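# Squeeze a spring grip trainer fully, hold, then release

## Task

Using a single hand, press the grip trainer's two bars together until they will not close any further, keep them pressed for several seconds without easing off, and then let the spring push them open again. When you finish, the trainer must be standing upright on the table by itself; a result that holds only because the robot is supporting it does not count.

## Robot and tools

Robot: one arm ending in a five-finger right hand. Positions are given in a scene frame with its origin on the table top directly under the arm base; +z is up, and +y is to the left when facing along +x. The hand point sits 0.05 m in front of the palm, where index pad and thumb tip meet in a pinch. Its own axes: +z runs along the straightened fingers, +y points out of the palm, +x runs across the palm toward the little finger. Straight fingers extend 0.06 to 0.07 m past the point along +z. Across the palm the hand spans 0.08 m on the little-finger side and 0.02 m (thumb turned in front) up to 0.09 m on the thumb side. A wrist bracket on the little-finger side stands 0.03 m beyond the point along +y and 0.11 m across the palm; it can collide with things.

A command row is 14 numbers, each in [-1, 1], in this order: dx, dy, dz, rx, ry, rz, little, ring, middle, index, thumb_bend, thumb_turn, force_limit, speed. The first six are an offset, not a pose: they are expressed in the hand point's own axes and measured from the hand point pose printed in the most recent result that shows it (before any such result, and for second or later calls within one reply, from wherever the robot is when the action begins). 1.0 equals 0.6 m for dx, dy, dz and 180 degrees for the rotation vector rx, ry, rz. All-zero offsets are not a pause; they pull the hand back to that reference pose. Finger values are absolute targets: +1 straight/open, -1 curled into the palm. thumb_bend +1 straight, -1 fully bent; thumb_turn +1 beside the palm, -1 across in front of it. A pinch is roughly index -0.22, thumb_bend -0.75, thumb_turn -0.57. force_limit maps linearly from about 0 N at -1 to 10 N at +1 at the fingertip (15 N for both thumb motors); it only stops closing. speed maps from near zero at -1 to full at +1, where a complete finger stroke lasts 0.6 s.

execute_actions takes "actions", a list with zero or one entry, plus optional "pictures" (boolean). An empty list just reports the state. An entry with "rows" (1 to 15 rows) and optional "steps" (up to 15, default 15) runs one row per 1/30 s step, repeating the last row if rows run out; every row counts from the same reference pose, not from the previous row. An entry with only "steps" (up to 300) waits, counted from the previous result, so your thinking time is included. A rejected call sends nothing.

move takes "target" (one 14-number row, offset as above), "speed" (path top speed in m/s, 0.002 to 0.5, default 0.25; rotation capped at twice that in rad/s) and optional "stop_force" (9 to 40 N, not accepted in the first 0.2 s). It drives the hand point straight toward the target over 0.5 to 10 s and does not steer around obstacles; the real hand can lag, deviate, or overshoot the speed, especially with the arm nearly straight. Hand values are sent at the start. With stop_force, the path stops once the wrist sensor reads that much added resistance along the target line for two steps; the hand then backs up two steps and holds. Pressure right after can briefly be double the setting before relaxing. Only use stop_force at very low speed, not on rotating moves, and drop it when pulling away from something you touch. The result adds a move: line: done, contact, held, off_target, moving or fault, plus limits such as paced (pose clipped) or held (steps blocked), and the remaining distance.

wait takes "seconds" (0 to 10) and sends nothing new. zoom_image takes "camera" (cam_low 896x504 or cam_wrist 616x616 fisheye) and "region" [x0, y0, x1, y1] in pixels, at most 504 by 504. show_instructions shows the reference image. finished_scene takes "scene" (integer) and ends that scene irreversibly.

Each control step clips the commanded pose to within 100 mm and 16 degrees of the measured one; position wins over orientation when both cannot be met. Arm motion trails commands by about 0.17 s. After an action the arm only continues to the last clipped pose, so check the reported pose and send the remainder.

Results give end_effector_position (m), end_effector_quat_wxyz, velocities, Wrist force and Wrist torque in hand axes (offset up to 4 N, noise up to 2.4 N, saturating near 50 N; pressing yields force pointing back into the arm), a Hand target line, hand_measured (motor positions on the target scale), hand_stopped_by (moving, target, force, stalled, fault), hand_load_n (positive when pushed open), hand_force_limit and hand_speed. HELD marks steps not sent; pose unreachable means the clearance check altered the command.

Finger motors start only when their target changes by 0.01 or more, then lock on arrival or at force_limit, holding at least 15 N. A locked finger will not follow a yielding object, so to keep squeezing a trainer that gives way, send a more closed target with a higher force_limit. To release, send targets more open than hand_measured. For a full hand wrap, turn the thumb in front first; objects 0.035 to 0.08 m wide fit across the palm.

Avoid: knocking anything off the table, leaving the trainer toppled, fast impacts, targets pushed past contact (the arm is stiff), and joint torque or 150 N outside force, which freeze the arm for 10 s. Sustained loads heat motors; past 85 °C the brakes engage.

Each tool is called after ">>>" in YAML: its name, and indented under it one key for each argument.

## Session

>>> execute_actions:
  actions: []

Scene clock: 0.00 s of 4800.00 s.
end_effector_position=(-0.0107, +0.4129, +0.3677) hand_measured=(+1.000, +1.000, +1.000, +1.000, +1.000, +1.000) hand_load_n=(+0.0, +0.0, +0.0, +0.0, +0.0, +0.0) hand_stopped_by=(target, target, target, target, target, target) hand_force_limit=0.00 hand_speed=-0.80 end_effector_quat_wxyz=(-0.026, +0.058, +0.996, +0.071) end_effector_velocity=(-0.000, -0.000, +0.000) end_effector_angular_velocity=(+0.000, -0.000, +0.000)
Joint positions: [ 1.318 -1.624  1.568  1.487  1.438 -0.261]
Joint velocities: [-0. -0. -0.  0. -0. -0.]
Motor temperatures (°C, as the motors report them): [27 30 30 31 32 34]
Wrist force (N, on the end effector, along its own x y z axes, offset not removed): no reading
Wrist torque (N m, same axes, about the end effector's origin, offset not removed): no reading
Hand target: -0.011, +0.413, +0.368; -0.026, +0.058, +0.996, +0.071
camera_calibration (this result's frames):
cam_wrist: T_world_to_cam=[[0.224873, 0.969445, 0.0980179, -0.43007], [0.830093, -0.24328, 0.501758, -0.0788496], [0.510273, -0.0314679, -0.859437, 0.460631], [0, 0, 0, 1]] pos_world=[-0.0728834, 0.412242, 0.477601]

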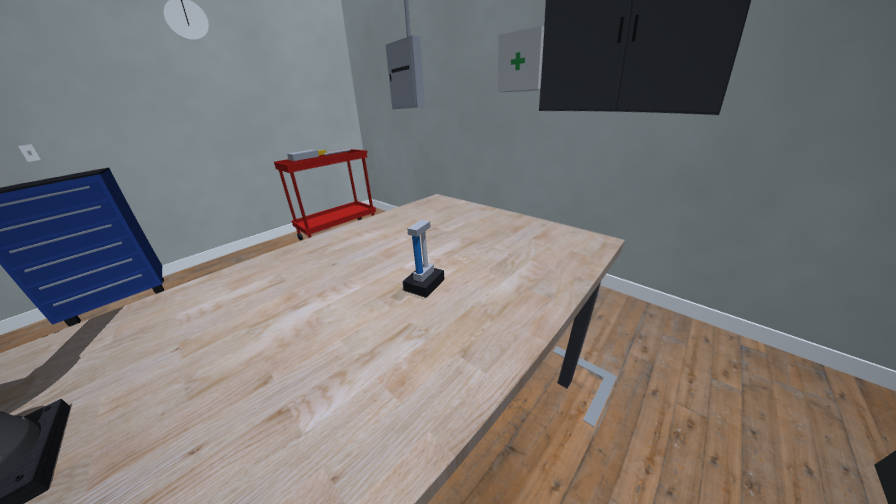

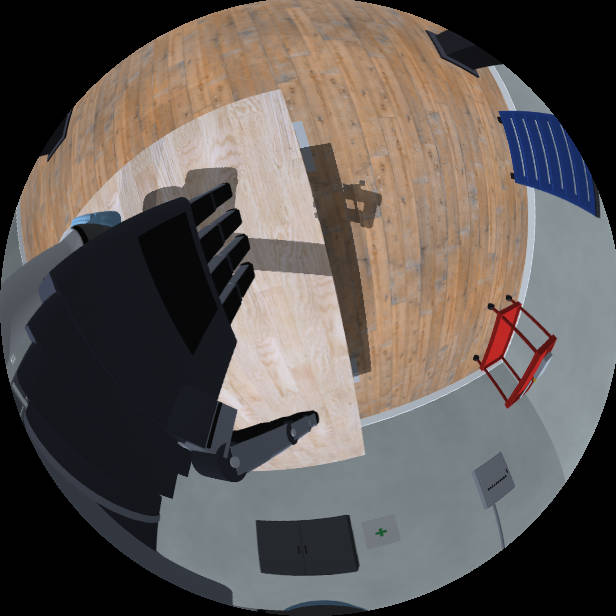

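>>> zoom_image:
  camera: "cam_low"
  region: [370, 205, 480, 305]

Region (370, 205, 480, 305) of cam_low's 896x504 image, scaled by 4.582, with more detail than that image has; it fills the top 458 rows of this view, and the rest is white.

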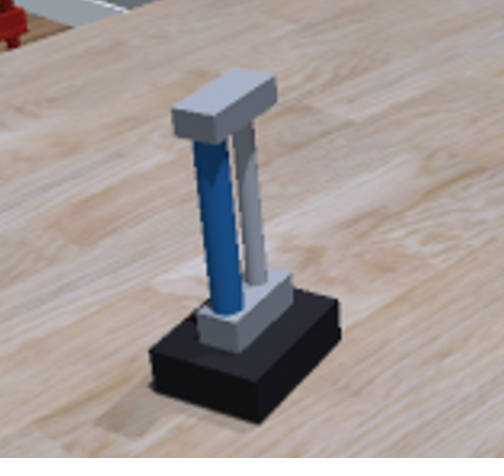

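>>> move:
  target: [-0.983,-0.169,0.031,0.0065,-0.516,-0.065,1,1,1,1,1,-1,0,0.5]
  speed: 0.25

Scene clock: 32.80 s of 4800.00 s.
end_effector_position=(+0.5614, +0.2491, +0.2997) hand_measured=(+1.000, +1.000, +1.000, +1.000, +1.000, -1.000) hand_load_n=(+0.0, +0.0, +0.0, +0.0, +0.0, +0.0) hand_stopped_by=(target, target, target, target, target, target) hand_force_limit=0.00 hand_speed=0.50 end_effector_quat_wxyz=(+0.708, -0.001, +0.706, -0.001) end_effector_velocity=(+0.003, -0.000, -0.000) end_effector_angular_velocity=(+0.002, -0.009, +0.001)
Joint positions: [ 0.278 -1.484  2.159 -0.649  1.714 -1.534]
Joint velocities: [-0.002  0.008 -0.001 -0.016 -0.003  0.   ]
Motor temperatures (°C, as the motors report them): [27 30 30 31 32 34]
Wrist force (N, on the end effector, along its own x y z axes, offset not removed): [-3.4 -1.3 -2.7]
Wrist torque (N m, same axes, about the end effector's origin, offset not removed): [-0.03 0.84 -0.34]
Hand target: +0.562, +0.249, +0.300; +0.708, -0.001, +0.706, -0.001
Off the commanded pose: 0.001 m, 0 deg.
After step 90, 25.87 s passed at rest.
move: done
camera_calibration (this result's frames):
cam_wrist: T_world_to_cam=[[0.0327013, 0.993661, 0.107561, -0.294308], [-0.568997, -0.0699675, 0.819358, 0.0875812], [0.821689, -0.0879958, 0.563102, -0.481969], [0, 0, 0, 1]] pos_world=[0.455486, 0.256159, 0.231293]

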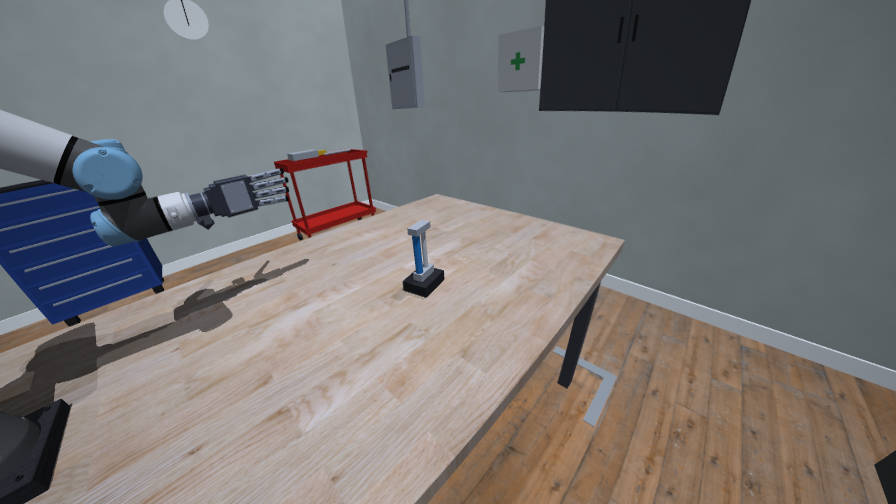

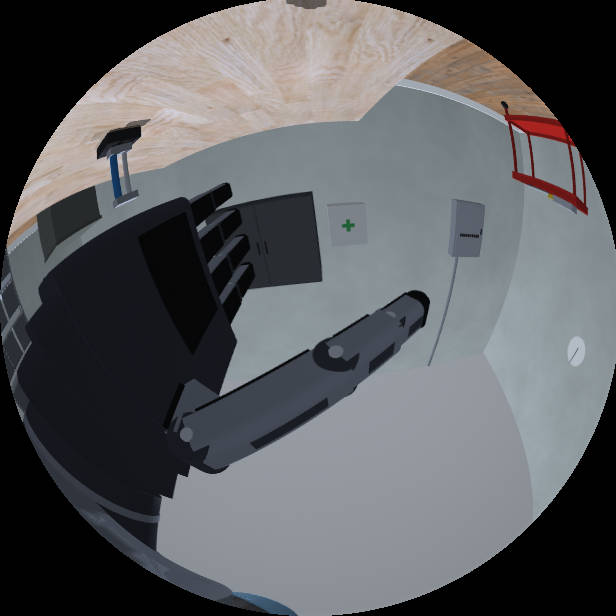

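>>> move:
  target: [0.267,-0.44,0.29,0.367,0,0,1,1,1,1,1,-1,0,0.5]
  speed: 0.2

Scene clock: 41.20 s of 4800.00 s.
end_effector_position=(+0.7350, -0.0151, +0.1397) hand_measured=(+1.000, +1.000, +1.000, +1.000, +1.000, -1.000) hand_load_n=(+0.0, +0.0, +0.0, +0.0, +0.0, +0.0) hand_stopped_by=(target, target, target, target, target, target) hand_force_limit=0.00 hand_speed=0.50 end_effector_quat_wxyz=(+0.594, +0.385, +0.592, -0.386) end_effector_velocity=(+0.002, -0.002, -0.002) end_effector_angular_velocity=(+0.005, +0.002, -0.010)
Joint positions: [ 0.225 -0.714  1.467 -0.627  2.811 -1.463]
Joint velocities: [-0.     0.01  -0.019  0.028  0.009  0.017]
Motor temperatures (°C, as the motors report them): [27 30 30 31 32 34]
Wrist force (N, on the end effector, along its own x y z axes, offset not removed): [-1.3 1.4 0.9]
Wrist torque (N m, same axes, about the end effector's origin, offset not removed): [0.21 0.13 0.00]
Hand target: +0.735, -0.015, +0.140; +0.593, +0.385, +0.592, -0.386
Off the commanded pose: 0.001 m, 0 deg.
After step 90, 1.97 s passed at rest.
move: done
camera_calibration (this result's frames):
cam_wrist: T_world_to_cam=[[0.920755, 0.374374, 0.10979, -0.682669], [-0.297315, 0.49111, 0.818788, 0.107882], [0.252614, -0.786546, 0.563499, -0.150058], [0, 0, 0, 1]] pos_world=[0.698553, 0.0845642, 0.071176]

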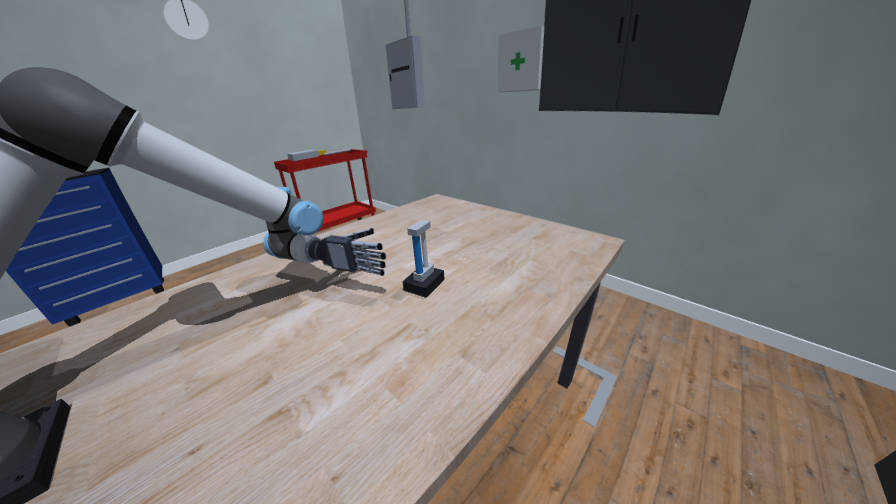

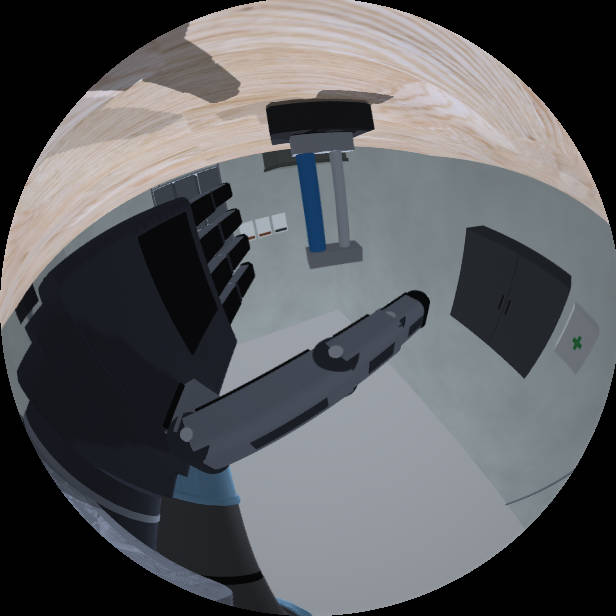

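>>> move:
  target: [0,0.043,0.273,0.044,0,0,1,1,1,1,0.5,-1,0,0.3]
  speed: 0.06

>>> execute_actions:
  actions:
    - {"rows":[[0,0,0,0,0,0,-0.9,-0.9,0.1,0.1,0.5,-1,1,-0.6]],"steps":15}
  pictures: false

>>> execute_actions:
  actions:
    - {"rows":[[0,0,0,0,0,0,-0.9,-0.9,0.1,0.1,-1,-1,1,-0.6]],"steps":15}
  pictures: false

>>> wait:
  seconds: 3.5

Scene clock: 54.20 s of 4800.00 s.
end_effector_position=(+0.8249, -0.1541, +0.1400) hand_measured=(+1.000, +1.000, +1.000, +1.000, +0.500, -1.000) hand_load_n=(+0.0, +0.0, +0.0, +0.0, +0.0, +0.0) hand_stopped_by=(target, target, target, target, target, target) hand_force_limit=0.00 hand_speed=0.30 end_effector_quat_wxyz=(+0.566, +0.425, +0.564, -0.426) end_effector_velocity=(+0.002, -0.002, -0.000) end_effector_angular_velocity=(+0.001, +0.000, -0.002)
Joint positions: [ 0.04  -0.521  1.081 -0.455  2.764 -1.489]
Joint velocities: [-0.002  0.005 -0.01   0.008 -0.     0.003]
Motor temperatures (°C, as the motors report them): [27 30 30 31 32 34]
Wrist force (N, on the end effector, along its own x y z axes, offset not removed): [-1.6 -3.2 -0.1]
Wrist torque (N m, same axes, about the end effector's origin, offset not removed): [-0.54 0.24 -0.12]
Hand target: +0.825, -0.154, +0.140; +0.566, +0.425, +0.564, -0.426
Off the commanded pose: 0.000 m, 0 deg.
After step 90, 6.80 s passed at rest.
move: done
camera_calibration (this result's frames):
cam_wrist: T_world_to_cam=[[0.963458, 0.24425, 0.109961, -0.768729], [-0.227125, 0.527301, 0.81876, 0.150315], [0.141999, -0.813815, 0.563508, -0.195226], [0, 0, 0, 1]] pos_world=[0.8025, -0.0503772, 0.0714699]

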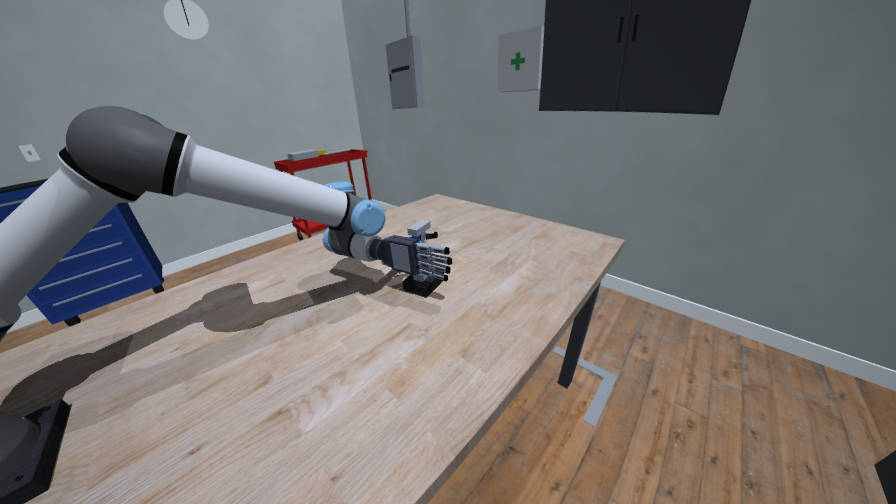

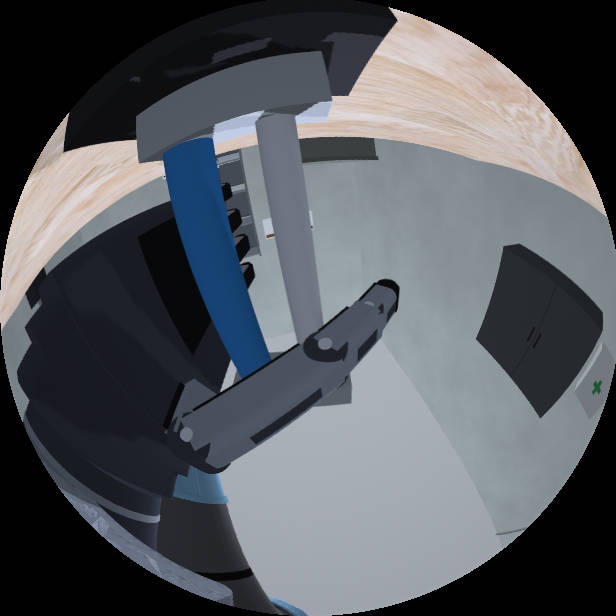

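Scene clock: 54.70 s of 4800.00 s.
end_effector_position=(+0.8249, -0.1541, +0.1398) hand_measured=(+0.736, +0.736, +0.736, +0.736, +0.500, -1.000) hand_load_n=(+0.0, +0.0, +0.0, +0.0, +0.0, +0.0) hand_stopped_by=(moving, moving, moving, moving, target, target) hand_force_limit=1.00 hand_speed=-0.60 end_effector_quat_wxyz=(+0.566, +0.425, +0.564, -0.426) end_effector_velocity=(-0.000, +0.000, -0.000) end_effector_angular_velocity=(+0.000, -0.001, +0.000)
Joint positions: [ 0.04  -0.521  1.081 -0.455  2.764 -1.489]
Joint velocities: [-0.    -0.     0.001 -0.    -0.     0.001]
Motor temperatures (°C, as the motors report them): [27 30 30 31 32 34]
Wrist force (N, on the end effector, along its own x y z axes, offset not removed): [3.4 -2.0 0.5]
Wrist torque (N m, same axes, about the end effector's origin, offset not removed): [-0.30 -0.66 0.15]
Hand target: +0.825, -0.154, +0.140; +0.566, +0.425, +0.564, -0.426
Off the commanded pose: 0.000 m, 0 deg.
Steps of this call (steps 1 to 15: all 15 steps of this action). Readings (end_effector_position | what the end effector reports):
1: (+0.8250, -0.1541, +0.1400) | hand_measured=(+1.000, +1.000, +1.000, +1.000, +0.500, -1.000) hand_load_n=(+0.0, +0.0, +0.0, +0.0, +0.0, +0.0) hand_stopped_by=(moving, moving, moving, moving, target, target) hand_force_limit=1.00 hand_speed=-0.60
2: (+0.8250, -0.1541, +0.1400) | hand_measured=(+1.000, +1.000, +1.000, +1.000, +0.500, -1.000) hand_load_n=(+0.0, +0.0, +0.0, +0.0, +0.0, +0.0) hand_stopped_by=(moving, moving, moving, moving, target, target) hand_force_limit=1.00 hand_speed=-0.60
4: (+0.8250, -0.1541, +0.1400) | hand_measured=(+0.980, +0.980, +0.980, +0.980, +0.500, -1.000) hand_load_n=(+0.0, +0.0, +0.0, +0.0, +0.0, +0.0) hand_stopped_by=(moving, moving, moving, moving, target, target) hand_force_limit=1.00 hand_speed=-0.60
8: (+0.8249, -0.1541, +0.1399) | hand_measured=(+0.890, +0.890, +0.890, +0.890, +0.500, -1.000) hand_load_n=(+0.0, +0.0, +0.0, +0.0, +0.0, +0.0) hand_stopped_by=(moving, moving, moving, moving, target, target) hand_force_limit=1.00 hand_speed=-0.60
15: the state above

Scene clock: 55.20 s of 4800.00 s.
end_effector_position=(+0.8249, -0.1541, +0.1398) hand_measured=(+0.402, +0.402, +0.402, +0.402, +0.332, -1.000) hand_load_n=(+0.0, +0.0, +0.0, +0.0, +0.0, +0.0) hand_stopped_by=(moving, moving, moving, moving, moving, target) hand_force_limit=1.00 hand_speed=-0.60 end_effector_quat_wxyz=(+0.566, +0.425, +0.564, -0.426) end_effector_velocity=(-0.000, -0.000, -0.000) end_effector_angular_velocity=(+0.000, +0.001, -0.000)
Joint positions: [ 0.04  -0.521  1.081 -0.455  2.764 -1.489]
Joint velocities: [-0.    -0.     0.     0.001 -0.     0.   ]
Motor temperatures (°C, as the motors report them): [27 30 30 31 32 34]
Wrist force (N, on the end effector, along its own x y z axes, offset not removed): [-2.6 -0.8 -0.1]
Wrist torque (N m, same axes, about the end effector's origin, offset not removed): [-0.38 0.37 -0.21]
Hand target: +0.825, -0.154, +0.140; +0.566, +0.425, +0.564, -0.426
Off the commanded pose: 0.000 m, 0 deg.
Steps of this call (steps 1 to 15: all 15 steps of this action). Readings (end_effector_position | what the end effector reports):
1: (+0.8249, -0.1541, +0.1398) | hand_measured=(+0.714, +0.714, +0.714, +0.714, +0.500, -1.000) hand_load_n=(+0.0, +0.0, +0.0, +0.0, +0.0, +0.0) hand_stopped_by=(moving, moving, moving, moving, moving, target) hand_force_limit=1.00 hand_speed=-0.60
2: (+0.8249, -0.1541, +0.1398) | hand_measured=(+0.690, +0.690, +0.690, +0.690, +0.500, -1.000) hand_load_n=(+0.0, +0.0, +0.0, +0.0, +0.0, +0.0) hand_stopped_by=(moving, moving, moving, moving, moving, target) hand_force_limit=1.00 hand_speed=-0.60
4: (+0.8249, -0.1541, +0.1398) | hand_measured=(+0.646, +0.646, +0.646, +0.646, +0.488, -1.000) hand_load_n=(+0.0, +0.0, +0.0, +0.0, +0.0, +0.0) hand_stopped_by=(moving, moving, moving, moving, moving, target) hand_force_limit=1.00 hand_speed=-0.60
8: (+0.8249, -0.1541, +0.1398) | hand_measured=(+0.558, +0.558, +0.558, +0.558, +0.432, -1.000) hand_load_n=(+0.0, +0.0, +0.0, +0.0, +0.0, +0.0) hand_stopped_by=(moving, moving, moving, moving, moving, target) hand_force_limit=1.00 hand_speed=-0.60
15: the state above

Scene clock: 58.70 s of 4800.00 s.
end_effector_position=(+0.8249, -0.1541, +0.1398) hand_measured=(-0.824, -0.762, +0.100, +0.100, -0.936, -1.000) hand_load_n=(+2.0, +0.0, +0.0, +0.0, +14.5, +3.5) hand_stopped_by=(force, force, target, target, force, target) hand_force_limit=1.00 hand_speed=-0.60 end_effector_quat_wxyz=(+0.566, +0.425, +0.564, -0.426) end_effector_velocity=(-0.000, +0.000, -0.001) end_effector_angular_velocity=(-0.000, +0.002, -0.000)
Joint positions: [ 0.04  -0.521  1.081 -0.455  2.764 -1.489]
Joint velocities: [ 0.     0.     0.     0.     0.    -0.001]
Motor temperatures (°C, as the motors report them): [27 30 30 31 32 34]
Wrist force (N, on the end effector, along its own x y z axes, offset not removed): [-3.5 2.8 0.7]
Wrist torque (N m, same axes, about the end effector's origin, offset not removed): [-0.05 0.36 0.02]
Hand target: +0.825, -0.154, +0.140; +0.566, +0.425, +0.564, -0.426
Off the commanded pose: 0.000 m, 0 deg.
Steps of this call (steps 1 to 105: nothing new was sent). Readings (end_effector_position | what the end effector reports):
1: (+0.8249, -0.1541, +0.1398) | hand_measured=(+0.380, +0.380, +0.380, +0.380, +0.318, -1.000) hand_load_n=(+0.0, +0.0, +0.0, +0.0, +0.0, +0.0) hand_stopped_by=(moving, moving, moving, moving, moving, target) hand_force_limit=1.00 hand_speed=-0.60
2: (+0.8249, -0.1541, +0.1398) | hand_measured=(+0.358, +0.358, +0.358, +0.358, +0.304, -1.000) hand_load_n=(+0.0, +0.0, +0.0, +0.0, +0.0, +0.0) hand_stopped_by=(moving, moving, moving, moving, moving, target) hand_force_limit=1.00 hand_speed=-0.60
4: (+0.8249, -0.1541, +0.1398) | hand_measured=(+0.314, +0.314, +0.314, +0.314, +0.276, -1.000) hand_load_n=(+0.0, +0.0, +0.0, +0.0, +0.0, +0.0) hand_stopped_by=(moving, moving, moving, moving, moving, target) hand_force_limit=1.00 hand_speed=-0.60
8: (+0.8249, -0.1541, +0.1398) | hand_measured=(+0.224, +0.224, +0.224, +0.224, +0.220, -1.000) hand_load_n=(+0.0, +0.0, +0.0, +0.0, +0.0, +0.0) hand_stopped_by=(moving, moving, moving, moving, moving, target) hand_force_limit=1.00 hand_speed=-0.60
105: the state above
camera_calibration (this result's frames):
cam_wrist: T_world_to_cam=[[0.963482, 0.244182, 0.109899, -0.768703], [-0.227027, 0.527271, 0.818806, 0.150352], [0.141991, -0.813855, 0.563452, -0.19519], [0, 0, 0, 1]] pos_world=[0.802481, -0.0504293, 0.0713507]

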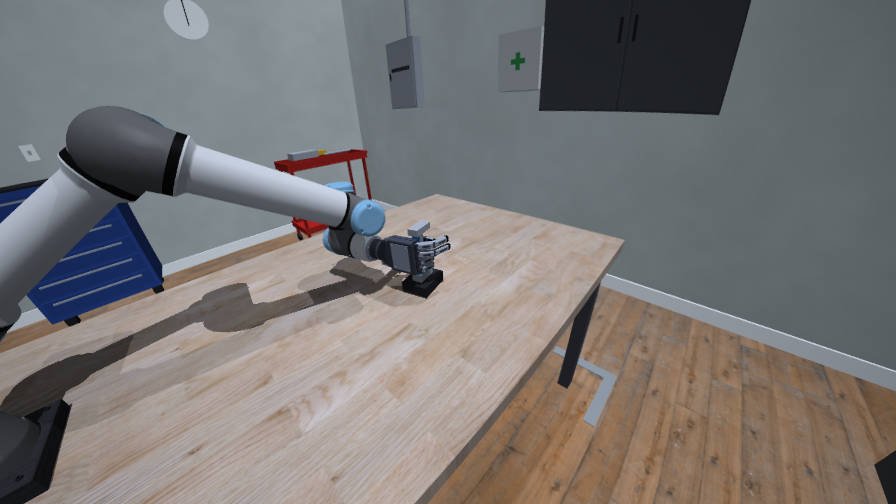

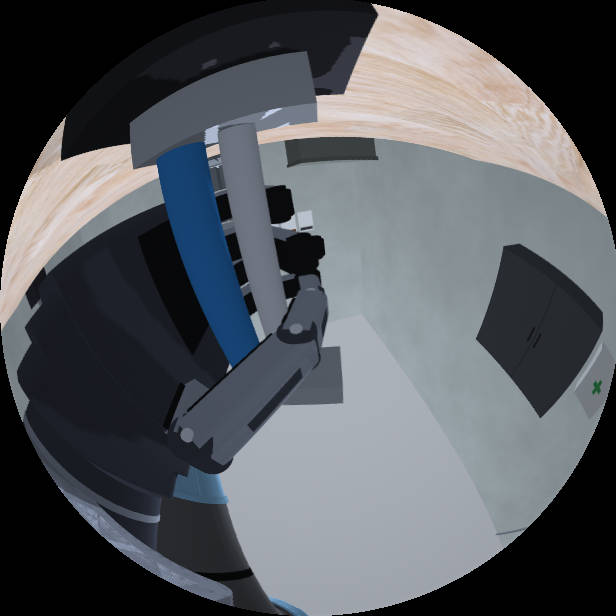

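Ratchet tighter.

>>> execute_actions:
  actions:
    - {"rows":[[0,0,0,0,0,0,-0.95,-0.95,0.1,0.1,-0.99,-1,1,-0.8]],"steps":15}
  pictures: false

>>> execute_actions:
  actions:
    - {"rows":[[0,0,0,0,0,0,-1,-1,0.1,0.1,-1,-1,1,-0.8]],"steps":15}
  pictures: false

>>> execute_actions:
  actions:
    - {"rows":[[0,0,0,0,0,0,-0.95,-0.95,0.1,0.1,-0.99,-1,1,-0.8],[0,0,0,0,0,0,-0.95,-0.95,0.1,0.1,-1,-1,1,-0.8]],"steps":15}

>>> zoom_image:
  camera: "cam_wrist"
  region: [100, 40, 380, 320]

Scene clock: 68.43 s of 4800.00 s.
end_effector_position=(+0.8249, -0.1541, +0.1398) hand_measured=(-0.848, -0.842, +0.100, +0.100, -0.970, -1.000) hand_load_n=(+7.5, +11.0, +0.0, +0.0, +12.5, +3.0) hand_stopped_by=(force, force, target, target, stalled, target) hand_force_limit=1.00 hand_speed=-0.80 end_effector_quat_wxyz=(+0.566, +0.425, +0.564, -0.426) end_effector_velocity=(-0.000, +0.000, -0.001) end_effector_angular_velocity=(-0.000, +0.001, -0.000)
Joint positions: [ 0.04  -0.521  1.081 -0.455  2.764 -1.489]
Joint velocities: [ 0.     0.001  0.    -0.     0.    -0.   ]
Motor temperatures (°C, as the motors report them): [27 30 30 31 32 34]
Wrist force (N, on the end effector, along its own x y z axes, offset not removed): [0.1 7.4 1.9]
Wrist torque (N m, same axes, about the end effector's origin, offset not removed): [0.61 -0.64 0.57]
Hand target: +0.825, -0.154, +0.140; +0.566, +0.425, +0.564, -0.426
Off the commanded pose: 0.000 m, 0 deg.
Steps of this call (steps 1 to 90: nothing new was sent; then 6.23 s passed at rest; steps 91 to 105: all 15 steps of this action). Readings (end_effector_position | what the end effector reports):
91: (+0.8249, -0.1541, +0.1398) | hand_measured=(-0.824, -0.762, +0.100, +0.100, -0.936, -1.000) hand_load_n=(+2.0, +0.0, +0.0, +0.0, +14.5, +3.5) hand_stopped_by=(moving, moving, target, target, moving, target) hand_force_limit=1.00 hand_speed=-0.80
92: (+0.8249, -0.1541, +0.1398) | hand_measured=(-0.824, -0.762, +0.100, +0.100, -0.936, -1.000) hand_load_n=(+2.0, +0.0, +0.0, +0.0, +14.5, +3.5) hand_stopped_by=(moving, moving, target, target, moving, target) hand_force_limit=1.00 hand_speed=-0.80
94: (+0.8249, -0.1541, +0.1398) | hand_measured=(-0.834, -0.772, +0.100, +0.100, -0.936, -1.000) hand_load_n=(+5.5, +0.0, +0.0, +0.0, +14.5, +3.5) hand_stopped_by=(moving, moving, target, target, moving, target) hand_force_limit=1.00 hand_speed=-0.80
98: (+0.8249, -0.1541, +0.1398) | hand_measured=(-0.848, -0.816, +0.100, +0.100, -0.962, -1.000) hand_load_n=(+9.5, +1.5, +0.0, +0.0, +14.5, +3.5) hand_stopped_by=(force, moving, target, target, moving, target) hand_force_limit=1.00 hand_speed=-0.80
105: the state above

Scene clock: 68.93 s of 4800.00 s.
end_effector_position=(+0.8249, -0.1541, +0.1398) hand_measured=(-0.856, -0.842, +0.100, +0.100, -0.980, -1.000) hand_load_n=(+9.5, +9.5, +0.0, +0.0, +13.0, +3.0) hand_stopped_by=(force, force, target, target, stalled, target) hand_force_limit=1.00 hand_speed=-0.80 end_effector_quat_wxyz=(+0.566, +0.425, +0.564, -0.426) end_effector_velocity=(+0.000, -0.000, +0.001) end_effector_angular_velocity=(+0.000, -0.003, -0.000)
Joint positions: [ 0.04  -0.521  1.081 -0.455  2.764 -1.489]
Joint velocities: [-0.    -0.001 -0.001 -0.    -0.     0.001]
Motor temperatures (°C, as the motors report them): [27 30 30 31 32 34]
Wrist force (N, on the end effector, along its own x y z axes, offset not removed): [-3.9 2.8 2.4]
Wrist torque (N m, same axes, about the end effector's origin, offset not removed): [0.19 -0.23 -0.11]
Hand target: +0.825, -0.154, +0.140; +0.566, +0.425, +0.564, -0.426
Off the commanded pose: 0.000 m, 0 deg.
Steps of this call (steps 1 to 15: all 15 steps of this action). Readings (end_effector_position | what the end effector reports):
1: (+0.8249, -0.1541, +0.1398) | hand_measured=(-0.848, -0.842, +0.100, +0.100, -0.970, -1.000) hand_load_n=(+7.5, +11.0, +0.0, +0.0, +12.5, +3.0) hand_stopped_by=(moving, force, target, target, moving, target) hand_force_limit=1.00 hand_speed=-0.80
2: (+0.8249, -0.1541, +0.1398) | hand_measured=(-0.848, -0.842, +0.100, +0.100, -0.970, -1.000) hand_load_n=(+7.5, +11.0, +0.0, +0.0, +12.5, +3.0) hand_stopped_by=(moving, force, target, target, moving, target) hand_force_limit=1.00 hand_speed=-0.80
4: (+0.8249, -0.1541, +0.1398) | hand_measured=(-0.858, -0.842, +0.100, +0.100, -0.970, -1.000) hand_load_n=(+10.5, +10.0, +0.0, +0.0, +12.5, +3.0) hand_stopped_by=(force, force, target, target, moving, target) hand_force_limit=1.00 hand_speed=-0.80
8: (+0.8249, -0.1541, +0.1398) | hand_measured=(-0.856, -0.842, +0.100, +0.100, -0.986, -1.000) hand_load_n=(+9.5, +9.5, +0.0, +0.0, +13.5, +3.0) hand_stopped_by=(force, force, target, target, moving, target) hand_force_limit=1.00 hand_speed=-0.80
15: the state above

Scene clock: 69.43 s of 4800.00 s.
end_effector_position=(+0.8249, -0.1541, +0.1398) hand_measured=(-0.862, -0.848, +0.100, +0.100, -0.980, -1.000) hand_load_n=(+9.5, +10.5, +0.0, +0.0, +12.5, +3.0) hand_stopped_by=(force, force, target, target, stalled, target) hand_force_limit=1.00 hand_speed=-0.80 end_effector_quat_wxyz=(+0.566, +0.425, +0.564, -0.426) end_effector_velocity=(-0.000, -0.000, -0.000) end_effector_angular_velocity=(+0.000, -0.000, -0.000)
Joint positions: [ 0.04  -0.521  1.081 -0.455  2.764 -1.489]
Joint velocities: [ 0.     0.     0.001 -0.     0.     0.001]
Motor temperatures (°C, as the motors report them): [27 30 30 31 32 34]
Wrist force (N, on the end effector, along its own x y z axes, offset not removed): [-3.2 -0.2 4.4]
Wrist torque (N m, same axes, about the end effector's origin, offset not removed): [-0.20 -0.06 -0.43]
Hand target: +0.825, -0.154, +0.140; +0.566, +0.425, +0.564, -0.426
Off the commanded pose: 0.000 m, 0 deg.
Steps of this call (steps 1 to 15: all 15 steps of this action). Readings (end_effector_position | what the end effector reports):
1: (+0.8249, -0.1541, +0.1398) | hand_measured=(-0.856, -0.842, +0.100, +0.100, -0.980, -1.000) hand_load_n=(+9.5, +9.5, +0.0, +0.0, +13.0, +3.0) hand_stopped_by=(moving, moving, target, target, moving, target) hand_force_limit=1.00 hand_speed=-0.80
2: (+0.8249, -0.1541, +0.1398) | hand_measured=(-0.856, -0.842, +0.100, +0.100, -0.980, -1.000) hand_load_n=(+9.5, +9.5, +0.0, +0.0, +13.0, +3.0) hand_stopped_by=(moving, moving, target, target, moving, target) hand_force_limit=1.00 hand_speed=-0.80
4: (+0.8249, -0.1541, +0.1398) | hand_measured=(-0.862, -0.848, +0.100, +0.100, -0.980, -1.000) hand_load_n=(+10.5, +11.0, +0.0, +0.0, +12.5, +3.0) hand_stopped_by=(force, force, target, target, moving, target) hand_force_limit=1.00 hand_speed=-0.80
8: (+0.8249, -0.1541, +0.1398) | hand_measured=(-0.862, -0.848, +0.100, +0.100, -0.986, -1.000) hand_load_n=(+9.5, +10.0, +0.0, +0.0, +13.0, +3.0) hand_stopped_by=(force, force, target, target, stalled, target) hand_force_limit=1.00 hand_speed=-0.80
15: the state above
camera_calibration (this result's frames):
cam_wrist: T_world_to_cam=[[0.963492, 0.24414, 0.109908, -0.76871], [-0.227012, 0.527285, 0.818802, 0.150341], [0.141949, -0.813859, 0.563457, -0.195165], [0, 0, 0, 1]] pos_world=[0.802479, -0.0504361, 0.0713553]

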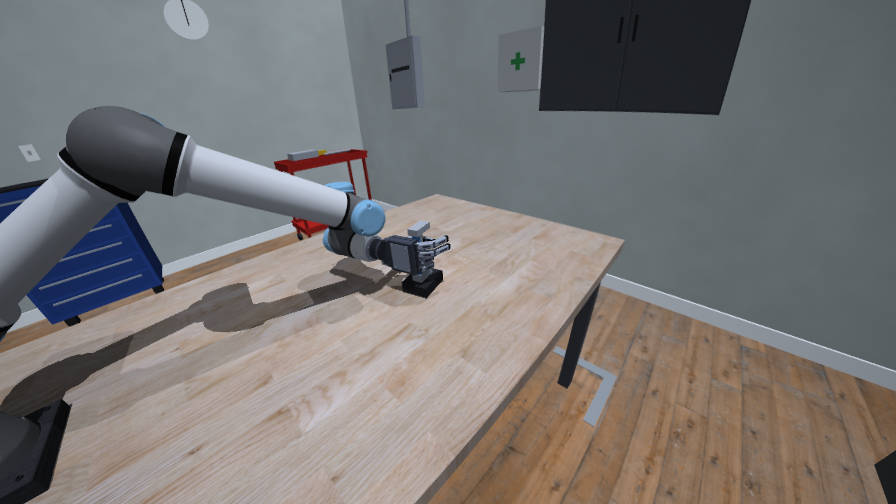

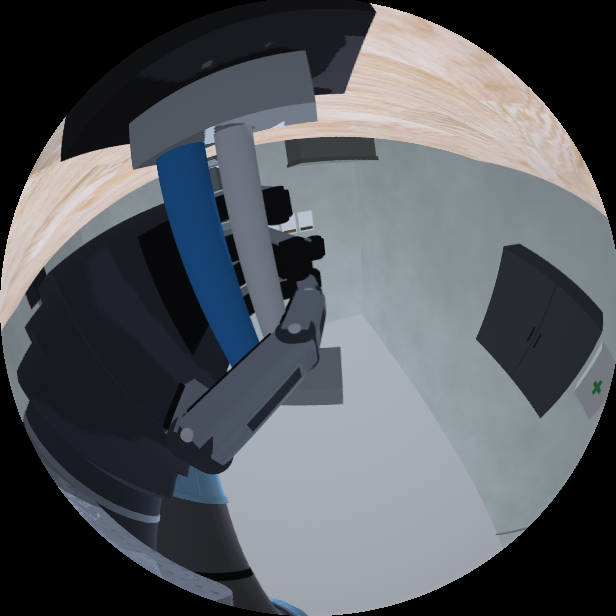

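Region (100, 40, 380, 320) of cam_wrist's 616x616 image, scaled by 1.800, with more detail than that image has.

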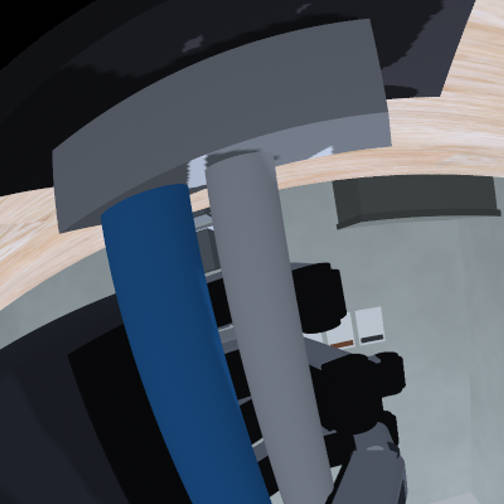

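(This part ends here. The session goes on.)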